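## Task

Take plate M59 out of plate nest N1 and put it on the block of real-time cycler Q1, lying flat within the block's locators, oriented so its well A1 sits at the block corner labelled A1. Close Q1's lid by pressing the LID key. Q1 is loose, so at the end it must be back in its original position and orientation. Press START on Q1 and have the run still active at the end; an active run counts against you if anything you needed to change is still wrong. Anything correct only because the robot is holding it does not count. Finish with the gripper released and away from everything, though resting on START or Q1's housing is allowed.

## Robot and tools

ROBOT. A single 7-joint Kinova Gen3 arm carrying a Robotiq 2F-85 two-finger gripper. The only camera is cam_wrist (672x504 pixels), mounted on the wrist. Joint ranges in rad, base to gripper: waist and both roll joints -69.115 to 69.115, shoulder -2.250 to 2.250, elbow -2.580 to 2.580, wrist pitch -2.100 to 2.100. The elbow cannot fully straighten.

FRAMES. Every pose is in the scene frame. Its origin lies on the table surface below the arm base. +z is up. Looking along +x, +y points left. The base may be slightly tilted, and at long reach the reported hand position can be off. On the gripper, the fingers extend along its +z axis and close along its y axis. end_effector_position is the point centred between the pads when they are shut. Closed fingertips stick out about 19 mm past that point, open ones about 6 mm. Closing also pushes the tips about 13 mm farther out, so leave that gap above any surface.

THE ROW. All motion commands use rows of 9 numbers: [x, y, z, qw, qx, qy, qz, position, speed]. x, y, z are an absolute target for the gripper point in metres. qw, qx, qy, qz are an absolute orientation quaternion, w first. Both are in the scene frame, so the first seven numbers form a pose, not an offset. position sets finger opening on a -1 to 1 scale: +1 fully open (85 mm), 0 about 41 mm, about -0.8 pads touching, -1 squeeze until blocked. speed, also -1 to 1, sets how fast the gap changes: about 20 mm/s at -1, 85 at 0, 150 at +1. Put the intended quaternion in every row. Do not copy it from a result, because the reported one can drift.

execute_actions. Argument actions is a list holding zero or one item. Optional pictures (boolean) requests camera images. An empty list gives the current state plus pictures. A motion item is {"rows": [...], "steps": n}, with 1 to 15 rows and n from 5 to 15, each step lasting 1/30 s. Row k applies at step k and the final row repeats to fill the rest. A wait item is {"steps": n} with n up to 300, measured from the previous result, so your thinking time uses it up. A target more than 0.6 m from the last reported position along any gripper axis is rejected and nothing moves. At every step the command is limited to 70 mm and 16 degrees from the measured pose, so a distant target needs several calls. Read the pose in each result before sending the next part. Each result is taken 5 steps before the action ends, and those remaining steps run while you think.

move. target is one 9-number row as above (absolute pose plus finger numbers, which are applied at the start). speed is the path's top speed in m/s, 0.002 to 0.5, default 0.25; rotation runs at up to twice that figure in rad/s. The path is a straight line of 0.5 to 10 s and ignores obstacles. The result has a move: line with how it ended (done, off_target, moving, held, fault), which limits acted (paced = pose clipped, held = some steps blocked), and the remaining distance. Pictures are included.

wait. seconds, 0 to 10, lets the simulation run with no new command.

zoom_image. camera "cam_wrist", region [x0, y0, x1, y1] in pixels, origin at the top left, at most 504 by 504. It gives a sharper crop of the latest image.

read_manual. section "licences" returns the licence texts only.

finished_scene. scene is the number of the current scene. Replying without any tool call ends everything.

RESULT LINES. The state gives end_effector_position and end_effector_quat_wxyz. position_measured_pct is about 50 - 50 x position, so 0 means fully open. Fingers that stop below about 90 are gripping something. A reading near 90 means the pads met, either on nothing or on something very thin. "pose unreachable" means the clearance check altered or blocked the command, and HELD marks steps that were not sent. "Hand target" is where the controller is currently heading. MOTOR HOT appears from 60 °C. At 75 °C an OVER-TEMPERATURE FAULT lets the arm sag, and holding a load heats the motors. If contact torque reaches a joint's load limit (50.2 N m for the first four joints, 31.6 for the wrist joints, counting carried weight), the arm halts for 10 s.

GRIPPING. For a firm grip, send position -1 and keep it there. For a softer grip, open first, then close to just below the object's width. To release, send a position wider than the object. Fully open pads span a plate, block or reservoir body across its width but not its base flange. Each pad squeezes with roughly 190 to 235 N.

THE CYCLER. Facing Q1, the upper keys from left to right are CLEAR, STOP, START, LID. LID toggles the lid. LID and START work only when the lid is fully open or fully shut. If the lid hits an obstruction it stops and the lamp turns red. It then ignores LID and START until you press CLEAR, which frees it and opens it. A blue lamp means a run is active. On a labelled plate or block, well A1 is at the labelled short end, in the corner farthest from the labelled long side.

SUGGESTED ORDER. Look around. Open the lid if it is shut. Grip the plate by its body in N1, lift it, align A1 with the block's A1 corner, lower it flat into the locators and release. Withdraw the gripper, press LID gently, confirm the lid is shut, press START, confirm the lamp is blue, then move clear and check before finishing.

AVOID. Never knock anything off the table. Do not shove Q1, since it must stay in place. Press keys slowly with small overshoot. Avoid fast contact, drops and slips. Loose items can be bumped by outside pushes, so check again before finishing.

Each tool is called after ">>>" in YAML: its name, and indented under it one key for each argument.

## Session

>>> execute_actions:
  actions: []

Scene clock: 0.00 s of 10800.00 s.
end_effector_position=(+0.1107, -0.3933, +0.3187) position_measured_pct=0.0 end_effector_quat_wxyz=(+0.426, -0.461, +0.746, -0.223)
Joint positions: [ 2.607  1.976 -1.667  1.763  0.634  1.157  4.074]
Joint velocities: [-0.    -0.    -0.     0.002  0.    -0.    -0.   ]
Hand target: +0.111, -0.393, +0.319; +0.426, -0.461, +0.746, -0.223

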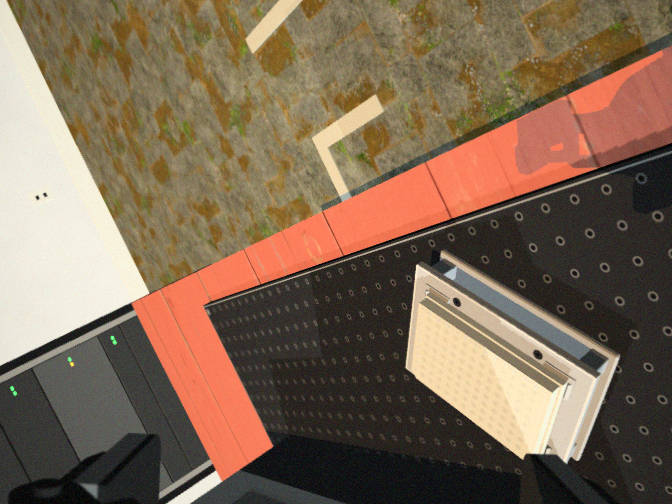

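>>> move:
  target: [0.40,-0.18,0.47,0,0,1,0,1,0]
  speed: 0.25

Scene clock: 3.67 s of 10800.00 s.
end_effector_position=(+0.3994, -0.1780, +0.4659) position_measured_pct=0.0 end_effector_quat_wxyz=(-0.001, +0.000, +1.000, +0.002)
Joint positions: [ 2.891  0.268 -2.699  2.05   0.076  0.911  1.944]
Joint velocities: [ 0.001 -0.009  0.002 -0.004  0.003  0.002 -0.004]
Hand target: +0.399, -0.178, +0.466; -0.002, +0.000, +1.000, +0.002
Off the commanded pose: 0.005 m, 0 deg.
Kept back: nothing.
move: off_target

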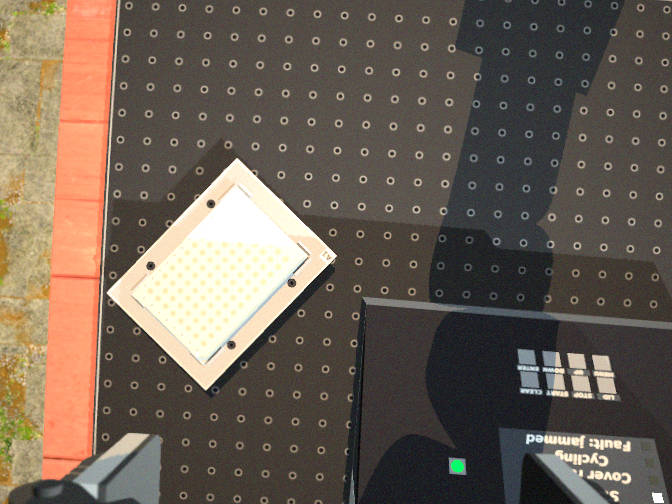

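>>> zoom_image:
  camera: "cam_wrist"
  region: [100,150,350,400]

>>> move:
  target: [0.50,0.0,0.50,0,0,1,0,1,0]
  speed: 0.25

Region (100, 150, 350, 400) of cam_wrist's 672x504 image, scaled by 2.016.

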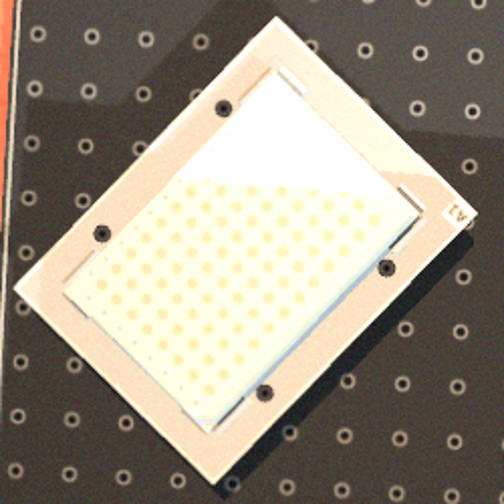

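Scene clock: 5.17 s of 10800.00 s.
end_effector_position=(+0.4995, -0.0002, +0.4999) position_measured_pct=0.0 end_effector_quat_wxyz=(-0.000, -0.000, +1.000, +0.000)
Joint positions: [ 2.794  0.124 -3.263  1.81   0.232  1.093  1.236]
Joint velocities: [-0.001 -0.012 -0.005 -0.005  0.002  0.004 -0.003]
Hand target: +0.499, -0.000, +0.500; -0.001, -0.000, +1.000, +0.000
Off the commanded pose: 0.001 m, 0 deg.
Kept back: nothing.
move: done

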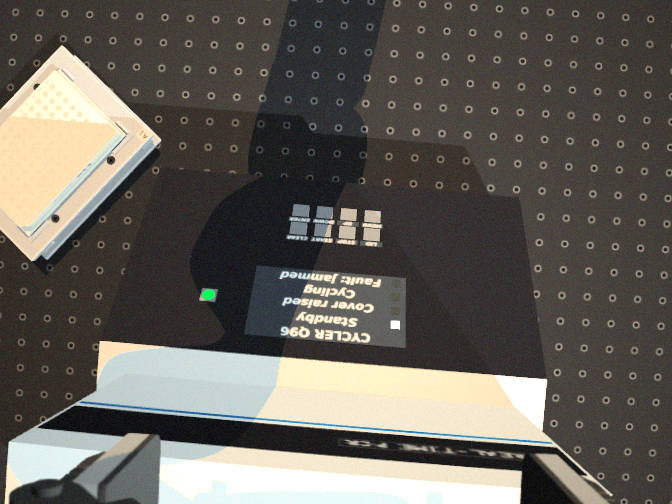

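>>> move:
  target: [0.409,0.068,0.165,0,-0.078,0.997,0,1,0]
  speed: 0.3

Scene clock: 8.07 s of 10800.00 s.
end_effector_position=(+0.4080, +0.0656, +0.1662) position_measured_pct=0.0 end_effector_quat_wxyz=(-0.000, -0.075, +0.997, -0.001)
Joint positions: [ 2.169 -0.748 -2.509  2.269  0.878 -0.211  0.473]
Joint velocities: [-0.03  -0.017  0.012  0.005 -0.016 -0.018  0.011]
Hand target: +0.407, +0.067, +0.166; -0.001, -0.076, +0.997, -0.001
Off the commanded pose: 0.003 m, 0 deg.
Kept back: nothing.
move: done

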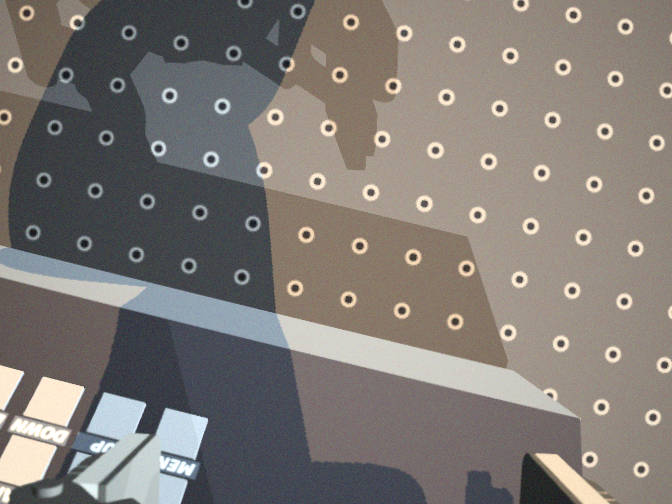

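>>> move:
  target: [0.409,0.065,0.148,0,-0.078,0.997,0,1,0]
  speed: 0.04

>>> move:
  target: [0.412,0.065,0.135,0,-0.078,0.997,0,1,0]
  speed: 0.02

>>> move:
  target: [0.40,0.04,0.25,0,-0.078,0.997,0,1,0]
  speed: 0.25

>>> move:
  target: [0.36,-0.25,0.30,0,0.37,0.929,0,1,0]
  speed: 0.3

Scene clock: 9.37 s of 10800.00 s.
end_effector_position=(+0.4092, +0.0651, +0.1483) position_measured_pct=0.0 end_effector_quat_wxyz=(+0.000, -0.078, +0.997, +0.000)
Joint positions: [ 2.177 -0.814 -2.489  2.251  0.856 -0.27   0.49 ]
Joint velocities: [ 0.    -0.008  0.002 -0.    -0.002 -0.003  0.002]
Hand target: +0.409, +0.065, +0.148; +0.000, -0.078, +0.997, -0.000
Off the commanded pose: 0.000 m, 0 deg.
Kept back: nothing.
move: done

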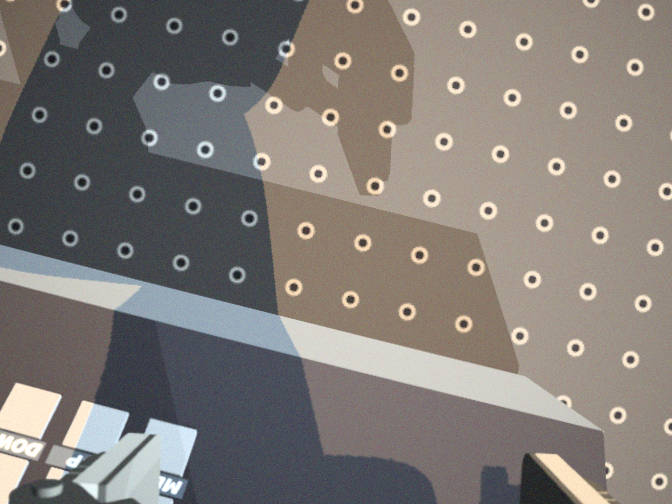

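Scene clock: 10.27 s of 10800.00 s.
end_effector_position=(+0.4103, +0.0647, +0.1384) position_measured_pct=0.0 end_effector_quat_wxyz=(-0.000, -0.077, +0.997, +0.000)
Joint positions: [ 2.186 -0.845 -2.488  2.237  0.846 -0.29   0.492]
Joint velocities: [ 0.    -0.    -0.     0.    -0.002 -0.001  0.001]
Hand target: +0.412, +0.065, +0.135; -0.000, -0.078, +0.997, +0.000
Off the commanded pose: 0.004 m, 0 deg.
Kept back: nothing.
move: off_target

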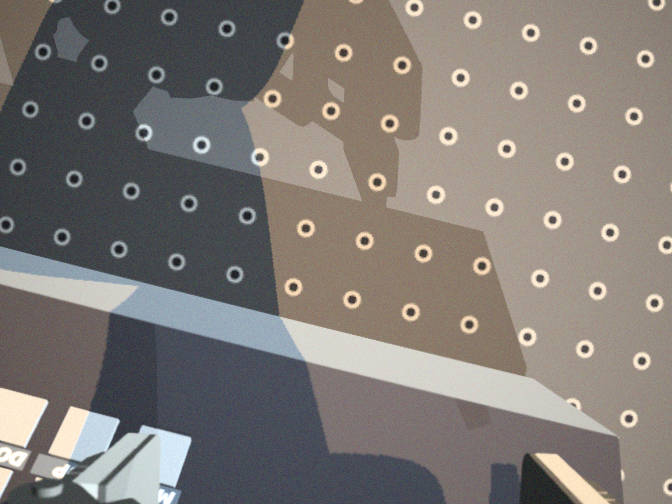

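Scene clock: 11.50 s of 10800.00 s.
end_effector_position=(+0.3997, +0.0416, +0.2499) position_measured_pct=0.0 end_effector_quat_wxyz=(+0.001, -0.080, +0.997, +0.000)
Joint positions: [ 2.322 -0.383 -2.756  2.357  0.981  0.102  0.488]
Joint velocities: [ 0.135  0.028 -0.165 -0.019 -0.063  0.072  0.077]
Hand target: +0.400, +0.041, +0.250; +0.000, -0.079, +0.997, +0.000
Off the commanded pose: 0.002 m, 0 deg.
Kept back: nothing.
move: done

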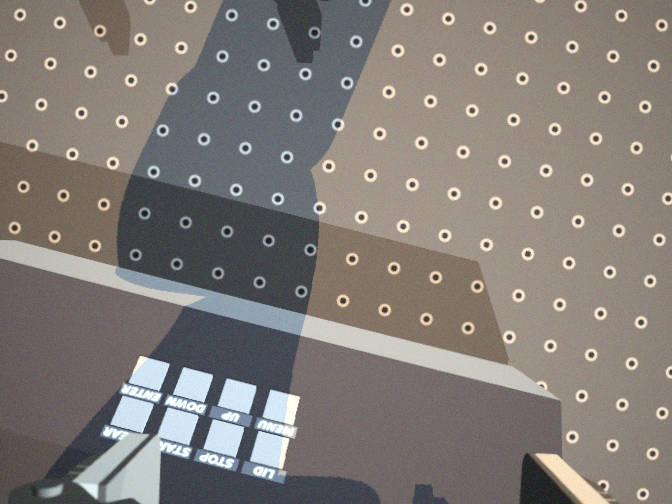

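Scene clock: 14.83 s of 10800.00 s.
end_effector_position=(+0.3605, -0.2484, +0.2999) position_measured_pct=0.0 end_effector_quat_wxyz=(+0.000, +0.372, +0.928, +0.003)
Joint positions: [ 3.409 -0.215 -2.767  2.239  2.369 -0.436 -0.842]
Joint velocities: [-0.014 -0.002 -0.005 -0.003  0.017 -0.002 -0.022]
Hand target: +0.361, -0.248, +0.300; -0.000, +0.371, +0.929, +0.003
Off the commanded pose: 0.002 m, 0 deg.
Kept back: nothing.
move: done

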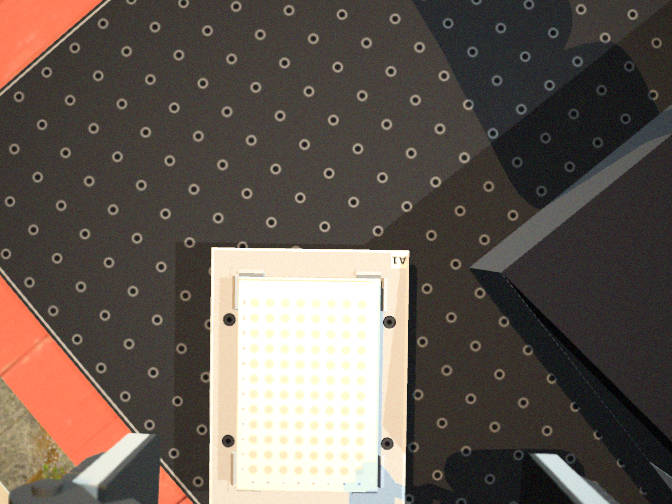

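>>> move:
  target: [0.39,-0.30,0.17,0,0.35,0.937,0,1,0]
  speed: 0.2

Scene clock: 16.33 s of 10800.00 s.
end_effector_position=(+0.3902, -0.2997, +0.1702) position_measured_pct=0.0 end_effector_quat_wxyz=(+0.001, +0.350, +0.937, +0.000)
Joint positions: [ 3.626 -0.596 -3.036  2.054  1.944 -0.274 -0.387]
Joint velocities: [ 0.007 -0.003  0.    -0.    -0.005  0.001  0.005]
Hand target: +0.390, -0.300, +0.170; +0.001, +0.350, +0.937, +0.000
Off the commanded pose: 0.000 m, 0 deg.
Kept back: nothing.
move: done

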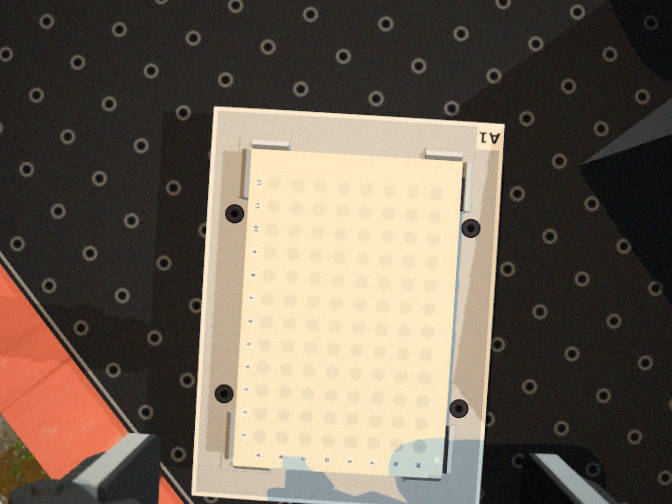

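>>> move:
  target: [0.3692,-0.2788,0.068,0,0.35,0.937,0,1,0]
  speed: 0.12

Scene clock: 17.90 s of 10800.00 s.
end_effector_position=(+0.3705, -0.2786, +0.0688) position_measured_pct=0.0 end_effector_quat_wxyz=(-0.032, +0.350, +0.936, +0.014)
Joint positions: [ 3.781 -0.858 -3.329  1.975  1.51  -0.049  0.089]
Joint velocities: [-0.097  0.003  0.149  0.002 -0.247 -0.115  0.212]
Hand target: +0.370, -0.279, +0.069; -0.031, +0.350, +0.936, +0.014
Off the commanded pose: 0.002 m, 4 deg.
Kept back: nothing.
move: off_target

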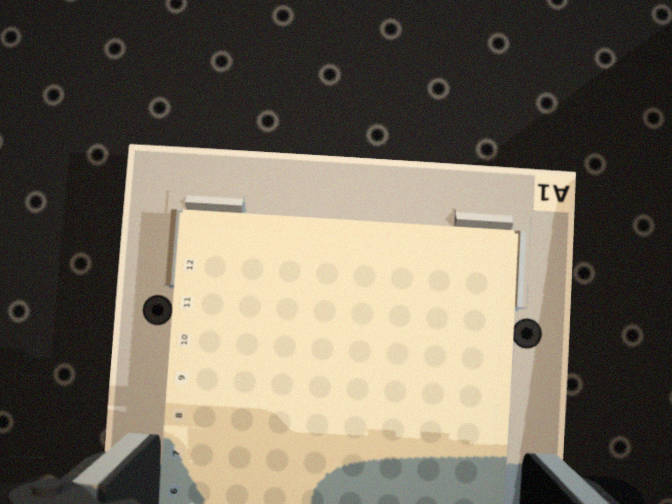

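Wrist is near a singularity and still settling; waiting for it to converge.

>>> wait:
  seconds: 1

Scene clock: 18.97 s of 10800.00 s.
end_effector_position=(+0.3700, -0.2791, +0.0687) position_measured_pct=0.0 end_effector_quat_wxyz=(-0.031, +0.350, +0.936, +0.014)
Joint positions: [ 3.773 -0.858 -3.316  1.976  1.488 -0.059  0.107]
Joint velocities: [-0.     0.001  0.001  0.001 -0.     0.    -0.001]
Hand target: +0.370, -0.279, +0.069; -0.031, +0.350, +0.936, +0.014
Off the commanded pose: 0.001 m, 4 deg.
Kept back: nothing.
Steps of this call (steps 1 to 32: nothing new was sent). Readings (end_effector_position | what the end effector reports):
1: (+0.3704, -0.2787, +0.0688) | position_measured_pct=0.0
2: (+0.3702, -0.2789, +0.0687) | position_measured_pct=0.0
4: (+0.3697, -0.2796, +0.0688) | position_measured_pct=0.0
8: (+0.3698, -0.2794, +0.0687) | position_measured_pct=0.0
32: the state above

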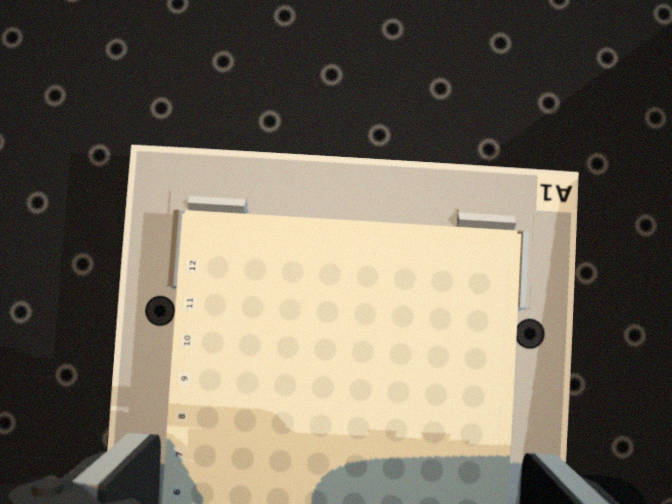

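>>> move:
  target: [0.3692,-0.2788,0.072,0,0.35,0.937,0,1,0]
  speed: 0.01

Scene clock: 22.87 s of 10800.00 s.
end_effector_position=(+0.3689, -0.2797, +0.0719) position_measured_pct=0.0 end_effector_quat_wxyz=(+0.000, +0.350, +0.937, -0.001)
Joint positions: [ 3.53  -0.863 -2.972  2.039  1.061 -0.33   0.434]
Joint velocities: [-0.004 -0.001  0.002  0.002 -0.005 -0.003  0.004]
Hand target: +0.369, -0.279, +0.072; +0.000, +0.350, +0.937, -0.001
Off the commanded pose: 0.001 m, 0 deg.
Kept back: nothing.
move: done

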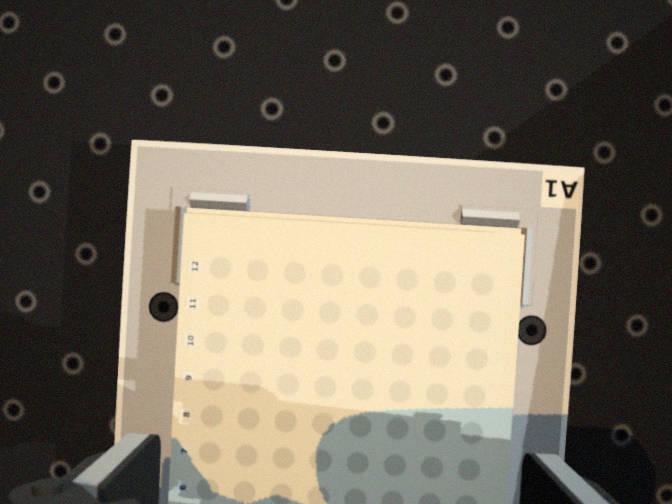

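>>> move:
  target: [0.369,-0.2791,0.056,0,0.35,0.937,0,1,0]
  speed: 0.02

Scene clock: 24.13 s of 10800.00 s.
end_effector_position=(+0.3690, -0.2794, +0.0569) position_measured_pct=0.0 end_effector_quat_wxyz=(+0.000, +0.350, +0.937, -0.000)
Joint positions: [ 3.513 -0.904 -2.958  2.016  1.03  -0.348  0.451]
Joint velocities: [-0.001 -0.001  0.002  0.001 -0.002 -0.001  0.001]
Hand target: +0.369, -0.279, +0.056; +0.000, +0.350, +0.937, -0.000
Off the commanded pose: 0.001 m, 0 deg.
Kept back: nothing.
move: done

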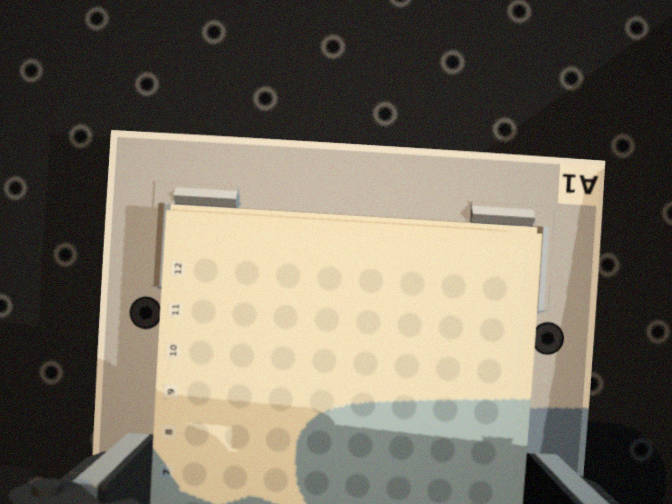

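>>> move:
  target: [0.369,-0.2791,0.057,0,0.35,0.937,0,0.75,-0.8]

>>> move:
  target: [0.369,-0.2791,0.10,0,0.35,0.937,0,0.75,-0.8]
  speed: 0.05

>>> move:
  target: [0.37,-0.24,0.40,0,0.35,0.937,0,0.75,-0.8]
  speed: 0.2

>>> move:
  target: [0.53,-0.03,0.42,0,0.716,0.698,0,0.75,-0.8]
  speed: 0.25

Scene clock: 25.13 s of 10800.00 s.
end_effector_position=(+0.3686, -0.2800, +0.0596) position_measured_pct=8.3 end_effector_quat_wxyz=(+0.000, +0.351, +0.937, -0.001)
Joint positions: [ 3.515 -0.897 -2.958  2.021  1.033 -0.347  0.45 ]
Joint velocities: [ 0.001  0.    -0.    -0.001  0.     0.    -0.002]
Hand target: +0.369, -0.279, +0.057; -0.000, +0.350, +0.937, +0.000
Off the commanded pose: 0.003 m, 0 deg.
Kept back: nothing.
move: done

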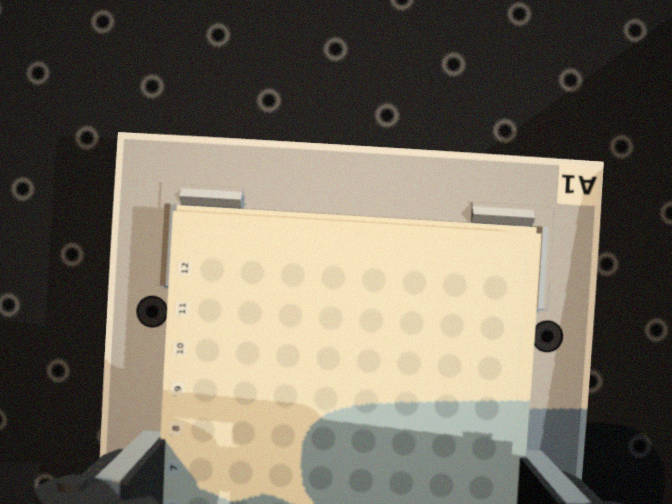

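Scene clock: 26.23 s of 10800.00 s.
end_effector_position=(+0.3691, -0.2786, +0.0997) position_measured_pct=8.7 end_effector_quat_wxyz=(-0.000, +0.350, +0.937, +0.000)
Joint positions: [ 3.573 -0.785 -3.018  2.079  1.147 -0.285  0.379]
Joint velocities: [ 0.006  0.006 -0.002 -0.001  0.007  0.002 -0.007]
Hand target: +0.369, -0.279, +0.100; -0.000, +0.350, +0.937, +0.000
Off the commanded pose: 0.001 m, 0 deg.
Kept back: nothing.
move: done

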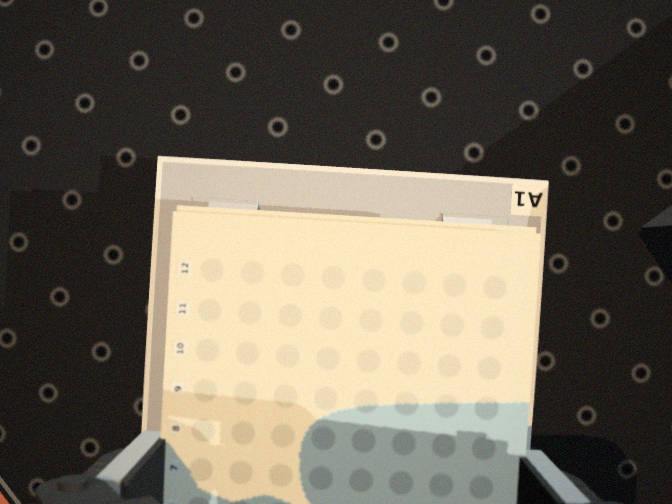

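Scene clock: 28.60 s of 10800.00 s.
end_effector_position=(+0.3700, -0.2398, +0.3994) position_measured_pct=8.7 end_effector_quat_wxyz=(-0.002, +0.349, +0.937, +0.000)
Joint positions: [ 3.763  0.065 -3.148  2.146  2.812 -0.714 -1.252]
Joint velocities: [-0.001 -0.003 -0.004 -0.004  0.007 -0.001 -0.01 ]
Hand target: +0.370, -0.240, +0.399; -0.002, +0.349, +0.937, +0.000
Off the commanded pose: 0.001 m, 0 deg.
Kept back: nothing.
move: done

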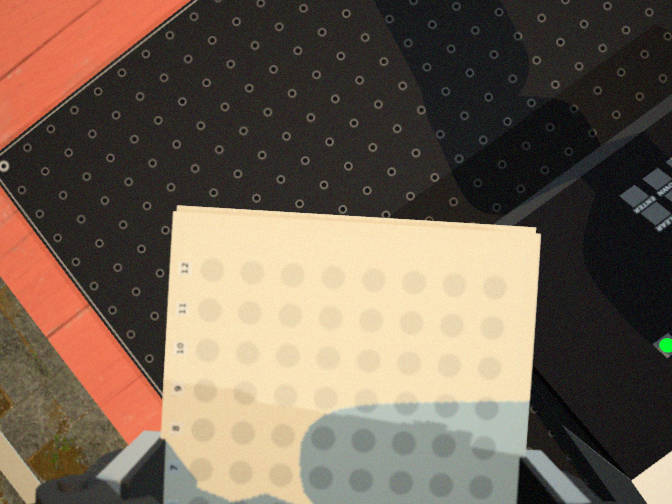

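Scene clock: 30.93 s of 10800.00 s.
end_effector_position=(+0.5288, -0.0322, +0.4201) position_measured_pct=8.7 end_effector_quat_wxyz=(+0.000, +0.716, +0.699, -0.003)
Joint positions: [ 3.568 -0.018 -3.906  1.869  3.385 -0.881 -3.418]
Joint velocities: [-0.002 -0.008 -0.005  0.     0.004 -0.004 -0.005]
Hand target: +0.529, -0.032, +0.420; +0.000, +0.715, +0.699, -0.003
Off the commanded pose: 0.003 m, 0 deg.
Kept back: nothing.
move: done

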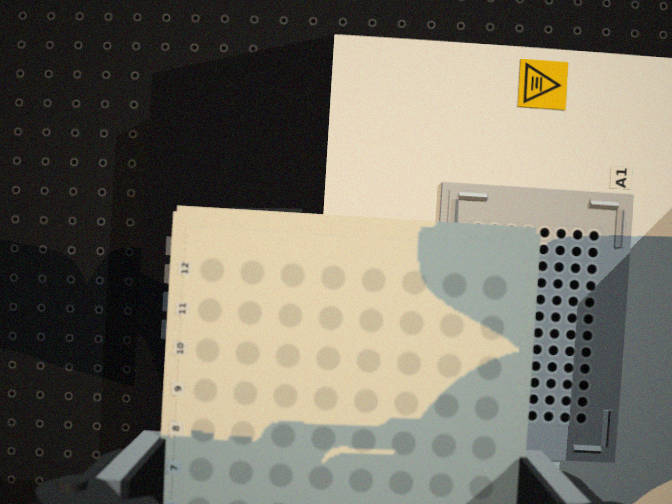

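>>> move:
  target: [0.56,-0.025,0.38,0,0,1,0,0.75,-0.8]
  speed: 0.4

>>> move:
  target: [0.6336,-0.0143,0.30,0,-0.695,0.719,0,0.75,-0.8]
  speed: 0.4

>>> move:
  target: [0.6336,-0.0143,0.255,0,-0.695,0.719,0,0.75,-0.8]
  speed: 0.06

Scene clock: 33.77 s of 10800.00 s.
end_effector_position=(+0.5599, -0.0251, +0.3803) position_measured_pct=8.7 end_effector_quat_wxyz=(+0.000, -0.000, +1.000, -0.000)
Joint positions: [ 3.611 -0.196 -4.073  1.819  3.621 -0.869 -2.04 ]
Joint velocities: [ 0.003 -0.002  0.002 -0.001 -0.002  0.     0.004]
Hand target: +0.560, -0.025, +0.380; +0.000, -0.000, +1.000, -0.000
Off the commanded pose: 0.000 m, 0 deg.
Kept back: nothing.
move: done

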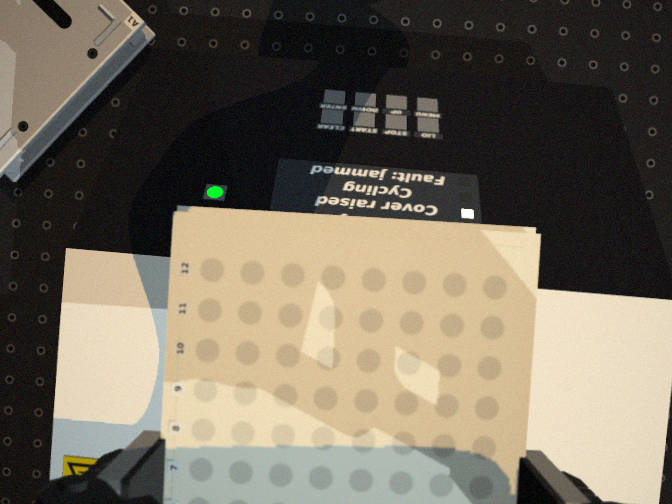

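Scene clock: 36.17 s of 10800.00 s.
end_effector_position=(+0.6337, -0.0146, +0.3005) position_measured_pct=8.7 end_effector_quat_wxyz=(-0.000, +0.695, -0.719, +0.001)
Joint positions: [ 3.529 -0.585 -4.235  1.607  4.064 -1.03  -0.783]
Joint velocities: [-0.001 -0.006  0.001 -0.002 -0.001 -0.001  0.002]
Hand target: +0.634, -0.014, +0.300; -0.000, +0.695, -0.719, +0.000
Off the commanded pose: 0.001 m, 0 deg.
Kept back: nothing.
move: done

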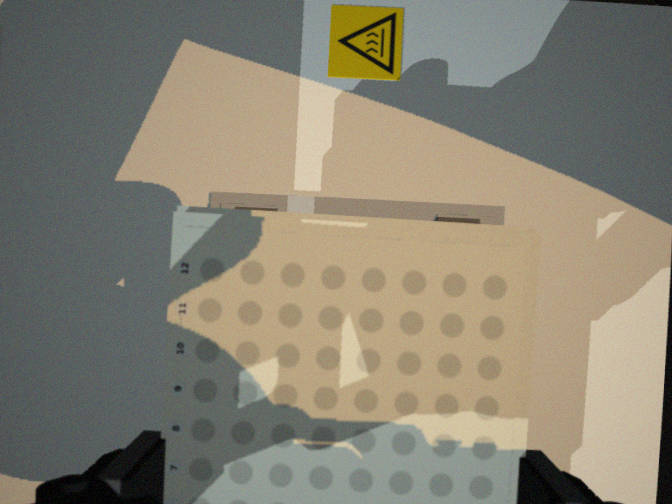

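Scene clock: 37.23 s of 10800.00 s.
end_effector_position=(+0.6336, -0.0145, +0.2552) position_measured_pct=8.7 end_effector_quat_wxyz=(+0.000, +0.695, -0.719, +0.000)
Joint positions: [ 3.487 -0.664 -4.175  1.616  4.149 -0.972 -0.834]
Joint velocities: [-0.003 -0.003 -0.    -0.002  0.001  0.001  0.   ]
Hand target: +0.634, -0.014, +0.255; -0.000, +0.695, -0.719, +0.000
Off the commanded pose: 0.000 m, 0 deg.
Kept back: nothing.
move: done

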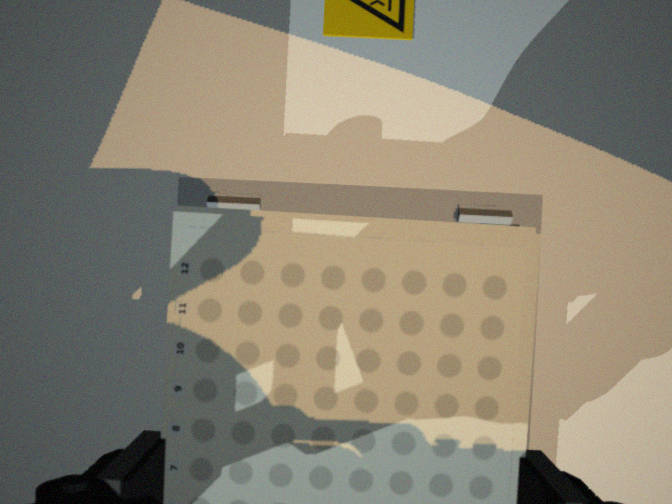

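>>> zoom_image:
  camera: "cam_wrist"
  region: [160,160,560,260]

Region (160, 160, 560, 260) of cam_wrist's 672x504 image, scaled by 1.260; it fills the top 126 rows of this view, and the rest is white.

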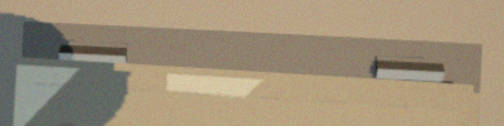

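>>> move:
  target: [0.6327,-0.0152,0.243,0,-0.699,0.715,0,0.75,-0.8]
  speed: 0.03

>>> zoom_image:
  camera: "cam_wrist"
  region: [140,160,580,320]

Scene clock: 38.30 s of 10800.00 s.
end_effector_position=(+0.6327, -0.0153, +0.2431) position_measured_pct=8.7 end_effector_quat_wxyz=(+0.000, +0.699, -0.715, +0.000)
Joint positions: [ 3.481 -0.685 -4.161  1.62   4.172 -0.956 -0.836]
Joint velocities: [-0.002 -0.002 -0.    -0.     0.001  0.002 -0.001]
Hand target: +0.633, -0.015, +0.243; -0.000, +0.699, -0.715, +0.000
Off the commanded pose: 0.000 m, 0 deg.
Kept back: nothing.
move: done

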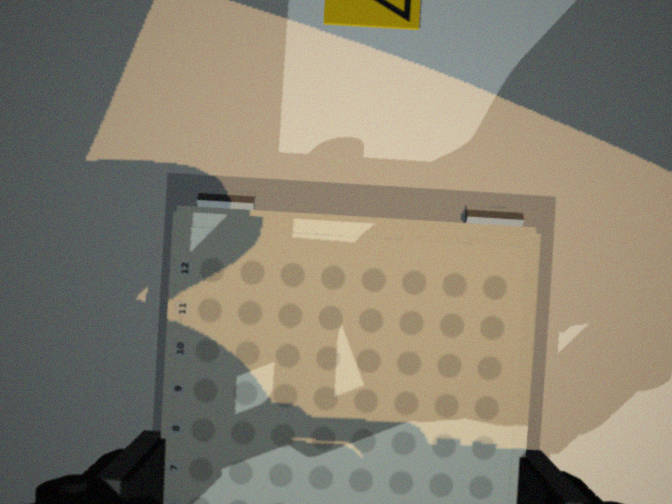

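Region (140, 160, 580, 320) of cam_wrist's 672x504 image, scaled by 1.145; it fills the top 183 rows of this view, and the rest is white.

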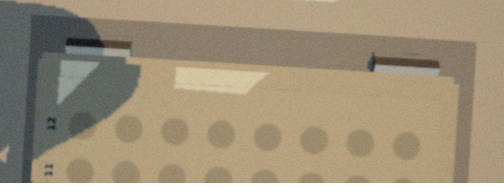

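>>> move:
  target: [0.6318,-0.0152,0.2405,0,-0.699,0.715,0,0.75,-0.8]
  speed: 0.01

>>> move:
  target: [0.6318,-0.0152,0.231,0,-0.699,0.715,0,0.75,-0.8]
  speed: 0.01

Scene clock: 39.23 s of 10800.00 s.
end_effector_position=(+0.6318, -0.0152, +0.2405) position_measured_pct=8.7 end_effector_quat_wxyz=(+0.000, +0.699, -0.715, +0.000)
Joint positions: [ 3.479 -0.688 -4.158  1.623  4.178 -0.951 -0.84 ]
Joint velocities: [-0.    -0.    -0.    -0.001  0.    -0.    -0.   ]
Hand target: +0.632, -0.015, +0.241; +0.000, +0.699, -0.715, +0.000
Off the commanded pose: 0.000 m, 0 deg.
Kept back: nothing.
move: done

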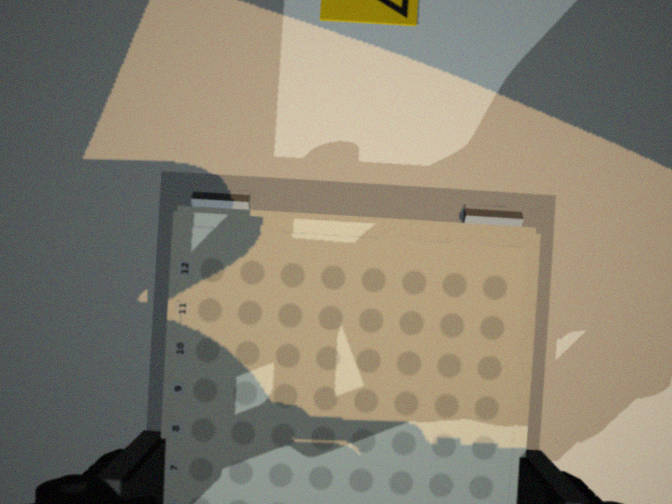

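Scene clock: 40.40 s of 10800.00 s.
end_effector_position=(+0.6318, -0.0153, +0.2311) position_measured_pct=8.7 end_effector_quat_wxyz=(+0.000, +0.699, -0.715, +0.000)
Joint positions: [ 3.471 -0.705 -4.145  1.622  4.195 -0.94  -0.85 ]
Joint velocities: [-0.001 -0.001 -0.    -0.001  0.    -0.001  0.   ]
Hand target: +0.632, -0.015, +0.231; -0.000, +0.699, -0.715, +0.000
Off the commanded pose: 0.000 m, 0 deg.
Kept back: nothing.
move: done

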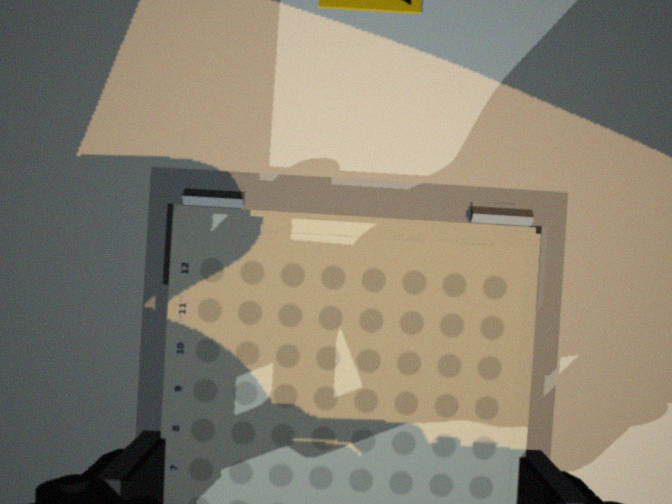

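>>> move:
  target: [0.6318,-0.0152,0.2265,0,-0.699,0.715,0,0.75,-0.8]
  speed: 0.008

Scene clock: 41.43 s of 10800.00 s.
end_effector_position=(+0.6320, -0.0152, +0.2297) position_measured_pct=8.7 end_effector_quat_wxyz=(+0.000, +0.699, -0.715, +0.001)
Joint positions: [ 3.468 -0.707 -4.142  1.623  4.201 -0.938 -0.855]
Joint velocities: [-0.001  0.     0.002  0.001 -0.     0.001  0.   ]
Hand target: +0.632, -0.015, +0.227; +0.000, +0.699, -0.715, -0.000
Off the commanded pose: 0.003 m, 0 deg.
Kept back: nothing.
move: done

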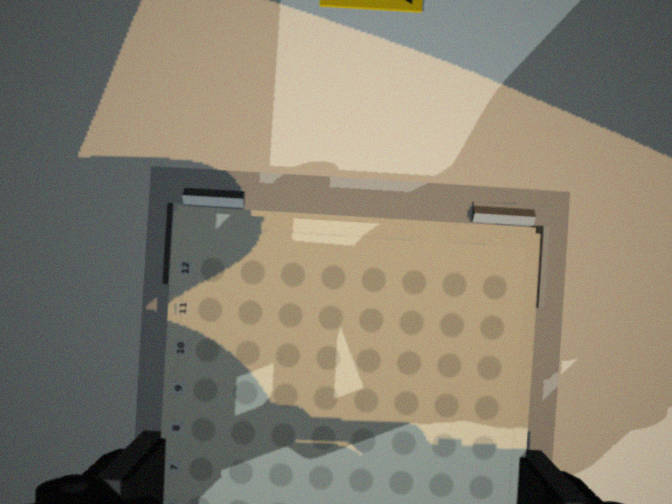

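Contact at the expected seat height, with gaps on both sides. Releasing the plate.

>>> move:
  target: [0.6318,-0.0152,0.230,0,-0.699,0.715,0,1,-0.8]

>>> move:
  target: [0.6318,-0.0152,0.255,0,-0.699,0.715,0,1,0]
  speed: 0.04

>>> move:
  target: [0.6318,0.04,0.38,0,-0.699,0.715,0,1,0]
  speed: 0.2

>>> zoom_image:
  camera: "cam_wrist"
  region: [180,50,520,460]

Scene clock: 42.40 s of 10800.00 s.
end_effector_position=(+0.6318, -0.0152, +0.2300) position_measured_pct=0.0 end_effector_quat_wxyz=(-0.000, +0.699, -0.715, -0.000)
Joint positions: [ 3.47  -0.707 -4.143  1.622  4.197 -0.938 -0.851]
Joint velocities: [ 0.     0.    -0.     0.001  0.    -0.    -0.   ]
Hand target: +0.632, -0.015, +0.230; -0.000, +0.699, -0.715, -0.000
Off the commanded pose: 0.000 m, 0 deg.
Kept back: nothing.
move: done

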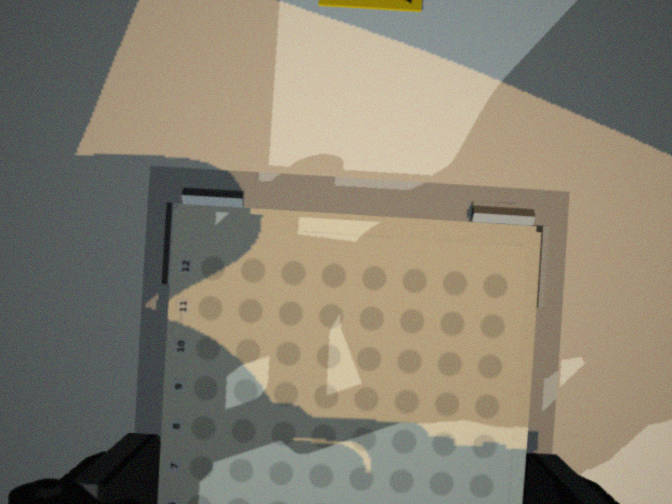

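Scene clock: 43.30 s of 10800.00 s.
end_effector_position=(+0.6318, -0.0150, +0.2549) position_measured_pct=0.0 end_effector_quat_wxyz=(-0.000, +0.699, -0.715, -0.000)
Joint positions: [ 3.492 -0.663 -4.177  1.623  4.15  -0.968 -0.824]
Joint velocities: [ 0.002  0.003 -0.     0.    -0.    -0.002  0.002]
Hand target: +0.632, -0.015, +0.255; +0.000, +0.699, -0.715, -0.000
Off the commanded pose: 0.000 m, 0 deg.
Kept back: nothing.
move: done

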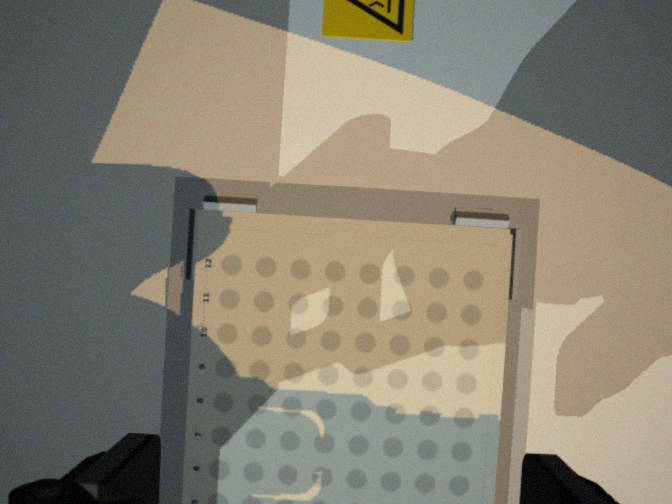

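Scene clock: 44.40 s of 10800.00 s.
end_effector_position=(+0.6320, +0.0397, +0.3796) position_measured_pct=0.0 end_effector_quat_wxyz=(+0.000, +0.699, -0.715, -0.000)
Joint positions: [ 3.445 -0.475 -4.298  1.537  3.958 -1.186 -0.8  ]
Joint velocities: [-0.001  0.002 -0.    -0.001  0.    -0.001 -0.001]
Hand target: +0.632, +0.040, +0.380; +0.000, +0.699, -0.715, +0.000
Off the commanded pose: 0.001 m, 0 deg.
Kept back: nothing.
move: done

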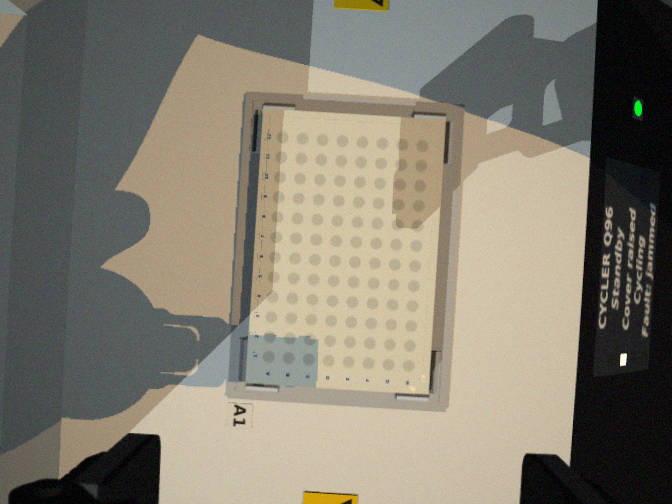

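Region (180, 50, 520, 460) of cam_wrist's 672x504 image, scaled by 1.229; it fills the left 418 columns of this view, and the rest is white.

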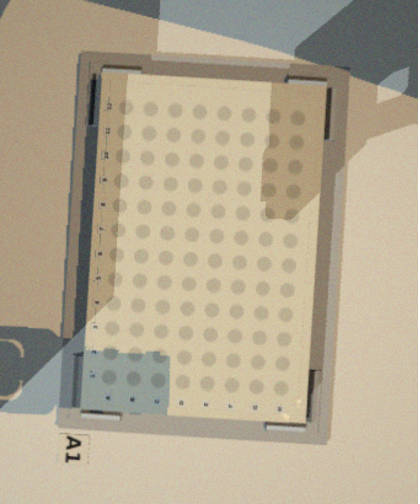

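>>> move:
  target: [0.41,0.065,0.30,0,-0.078,0.997,0,1,0]
  speed: 0.35

>>> move:
  target: [0.409,0.065,0.15,0,-0.078,0.997,0,1,0]
  speed: 0.12

Scene clock: 47.20 s of 10800.00 s.
end_effector_position=(+0.4100, +0.0633, +0.3004) position_measured_pct=0.0 end_effector_quat_wxyz=(+0.000, -0.077, +0.997, -0.002)
Joint positions: [ 3.149 -0.255 -3.902  2.317  4.179 -0.566 -2.804]
Joint velocities: [-0.013 -0.001 -0.008  0.003  0.013 -0.002 -0.017]
Hand target: +0.410, +0.064, +0.301; +0.000, -0.077, +0.997, -0.002
Off the commanded pose: 0.002 m, 0 deg.
Kept back: nothing.
move: done

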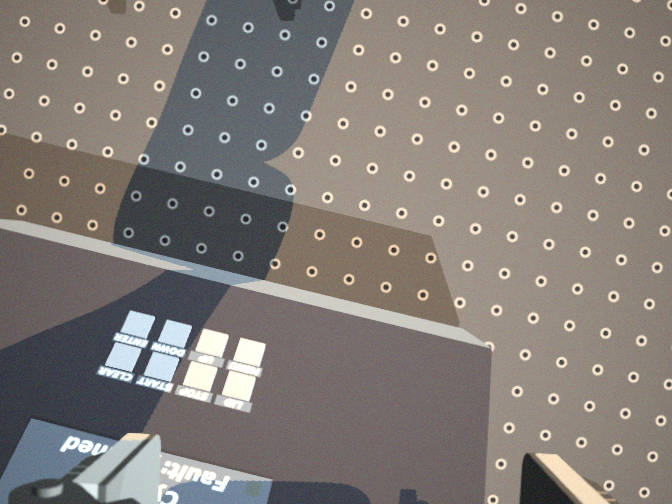

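Scene clock: 48.93 s of 10800.00 s.
end_effector_position=(+0.4095, +0.0652, +0.1507) position_measured_pct=0.0 end_effector_quat_wxyz=(+0.001, -0.078, +0.997, +0.000)
Joint positions: [ 3.053 -0.738 -3.711  2.284  5.033 -0.622 -3.501]
Joint velocities: [-0.001 -0.006  0.001  0.     0.002  0.001 -0.001]
Hand target: +0.409, +0.065, +0.151; +0.001, -0.078, +0.997, +0.000
Off the commanded pose: 0.001 m, 0 deg.
Kept back: nothing.
move: done

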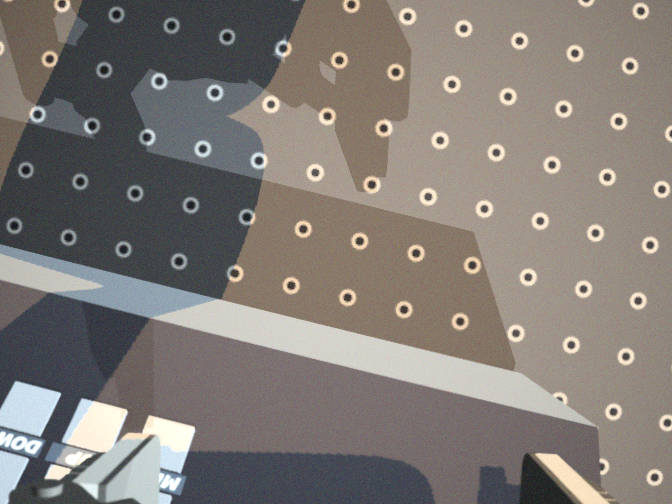

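>>> move:
  target: [0.412,0.0655,0.135,0,-0.078,0.997,0,1,0]
  speed: 0.02

>>> move:
  target: [0.405,0.05,0.22,0,-0.078,0.997,0,1,0]
  speed: 0.2

>>> move:
  target: [0.48,0.0,0.48,0,-0.078,0.997,0,1,0]
  speed: 0.2

Scene clock: 50.17 s of 10800.00 s.
end_effector_position=(+0.4104, +0.0655, +0.1390) position_measured_pct=0.0 end_effector_quat_wxyz=(+0.000, -0.079, +0.997, -0.000)
Joint positions: [ 3.055 -0.773 -3.707  2.268  5.062 -0.636 -3.51 ]
Joint velocities: [ 0.001 -0.001 -0.002 -0.001  0.001 -0.001  0.001]
Hand target: +0.412, +0.066, +0.135; +0.000, -0.078, +0.997, +0.000
Off the commanded pose: 0.004 m, 0 deg.
Kept back: nothing.
move: off_target

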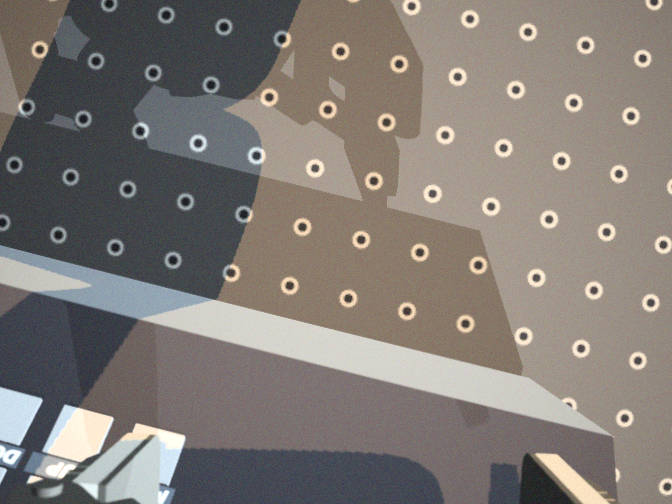

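Scene clock: 51.17 s of 10800.00 s.
end_effector_position=(+0.4047, +0.0499, +0.2196) position_measured_pct=0.0 end_effector_quat_wxyz=(-0.001, -0.078, +0.997, -0.000)
Joint positions: [ 3.076 -0.499 -3.73   2.352  4.747 -0.517 -3.267]
Joint velocities: [ 0.001  0.005  0.    -0.002 -0.005  0.002  0.006]
Hand target: +0.405, +0.050, +0.220; -0.000, -0.078, +0.997, -0.000
Off the commanded pose: 0.000 m, 0 deg.
Kept back: nothing.
move: done

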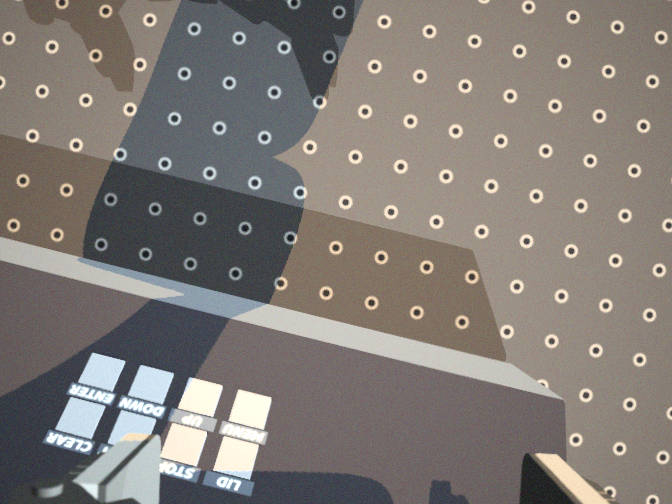

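Scene clock: 53.03 s of 10800.00 s.
end_effector_position=(+0.4800, +0.0016, +0.4787) position_measured_pct=0.0 end_effector_quat_wxyz=(-0.002, -0.078, +0.997, +0.002)
Joint positions: [ 3.27   0.169 -3.654  1.916  3.268 -0.993 -1.651]
Joint velocities: [-0.001  0.001  0.    -0.001 -0.002 -0.001  0.004]
Hand target: +0.480, +0.002, +0.479; -0.002, -0.078, +0.997, +0.002
Off the commanded pose: 0.002 m, 0 deg.
Kept back: nothing.
move: done

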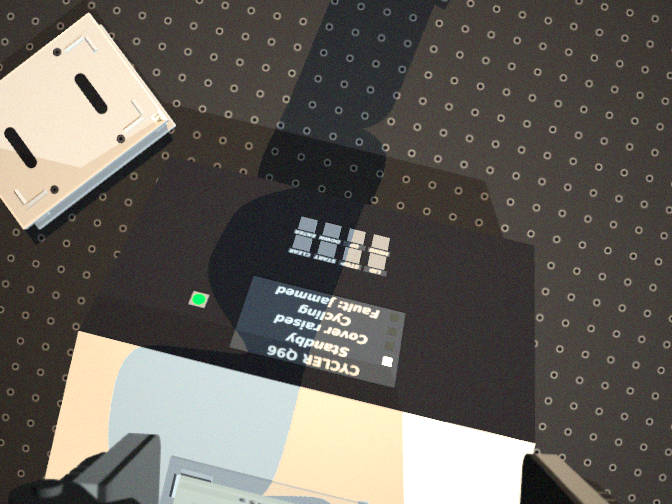

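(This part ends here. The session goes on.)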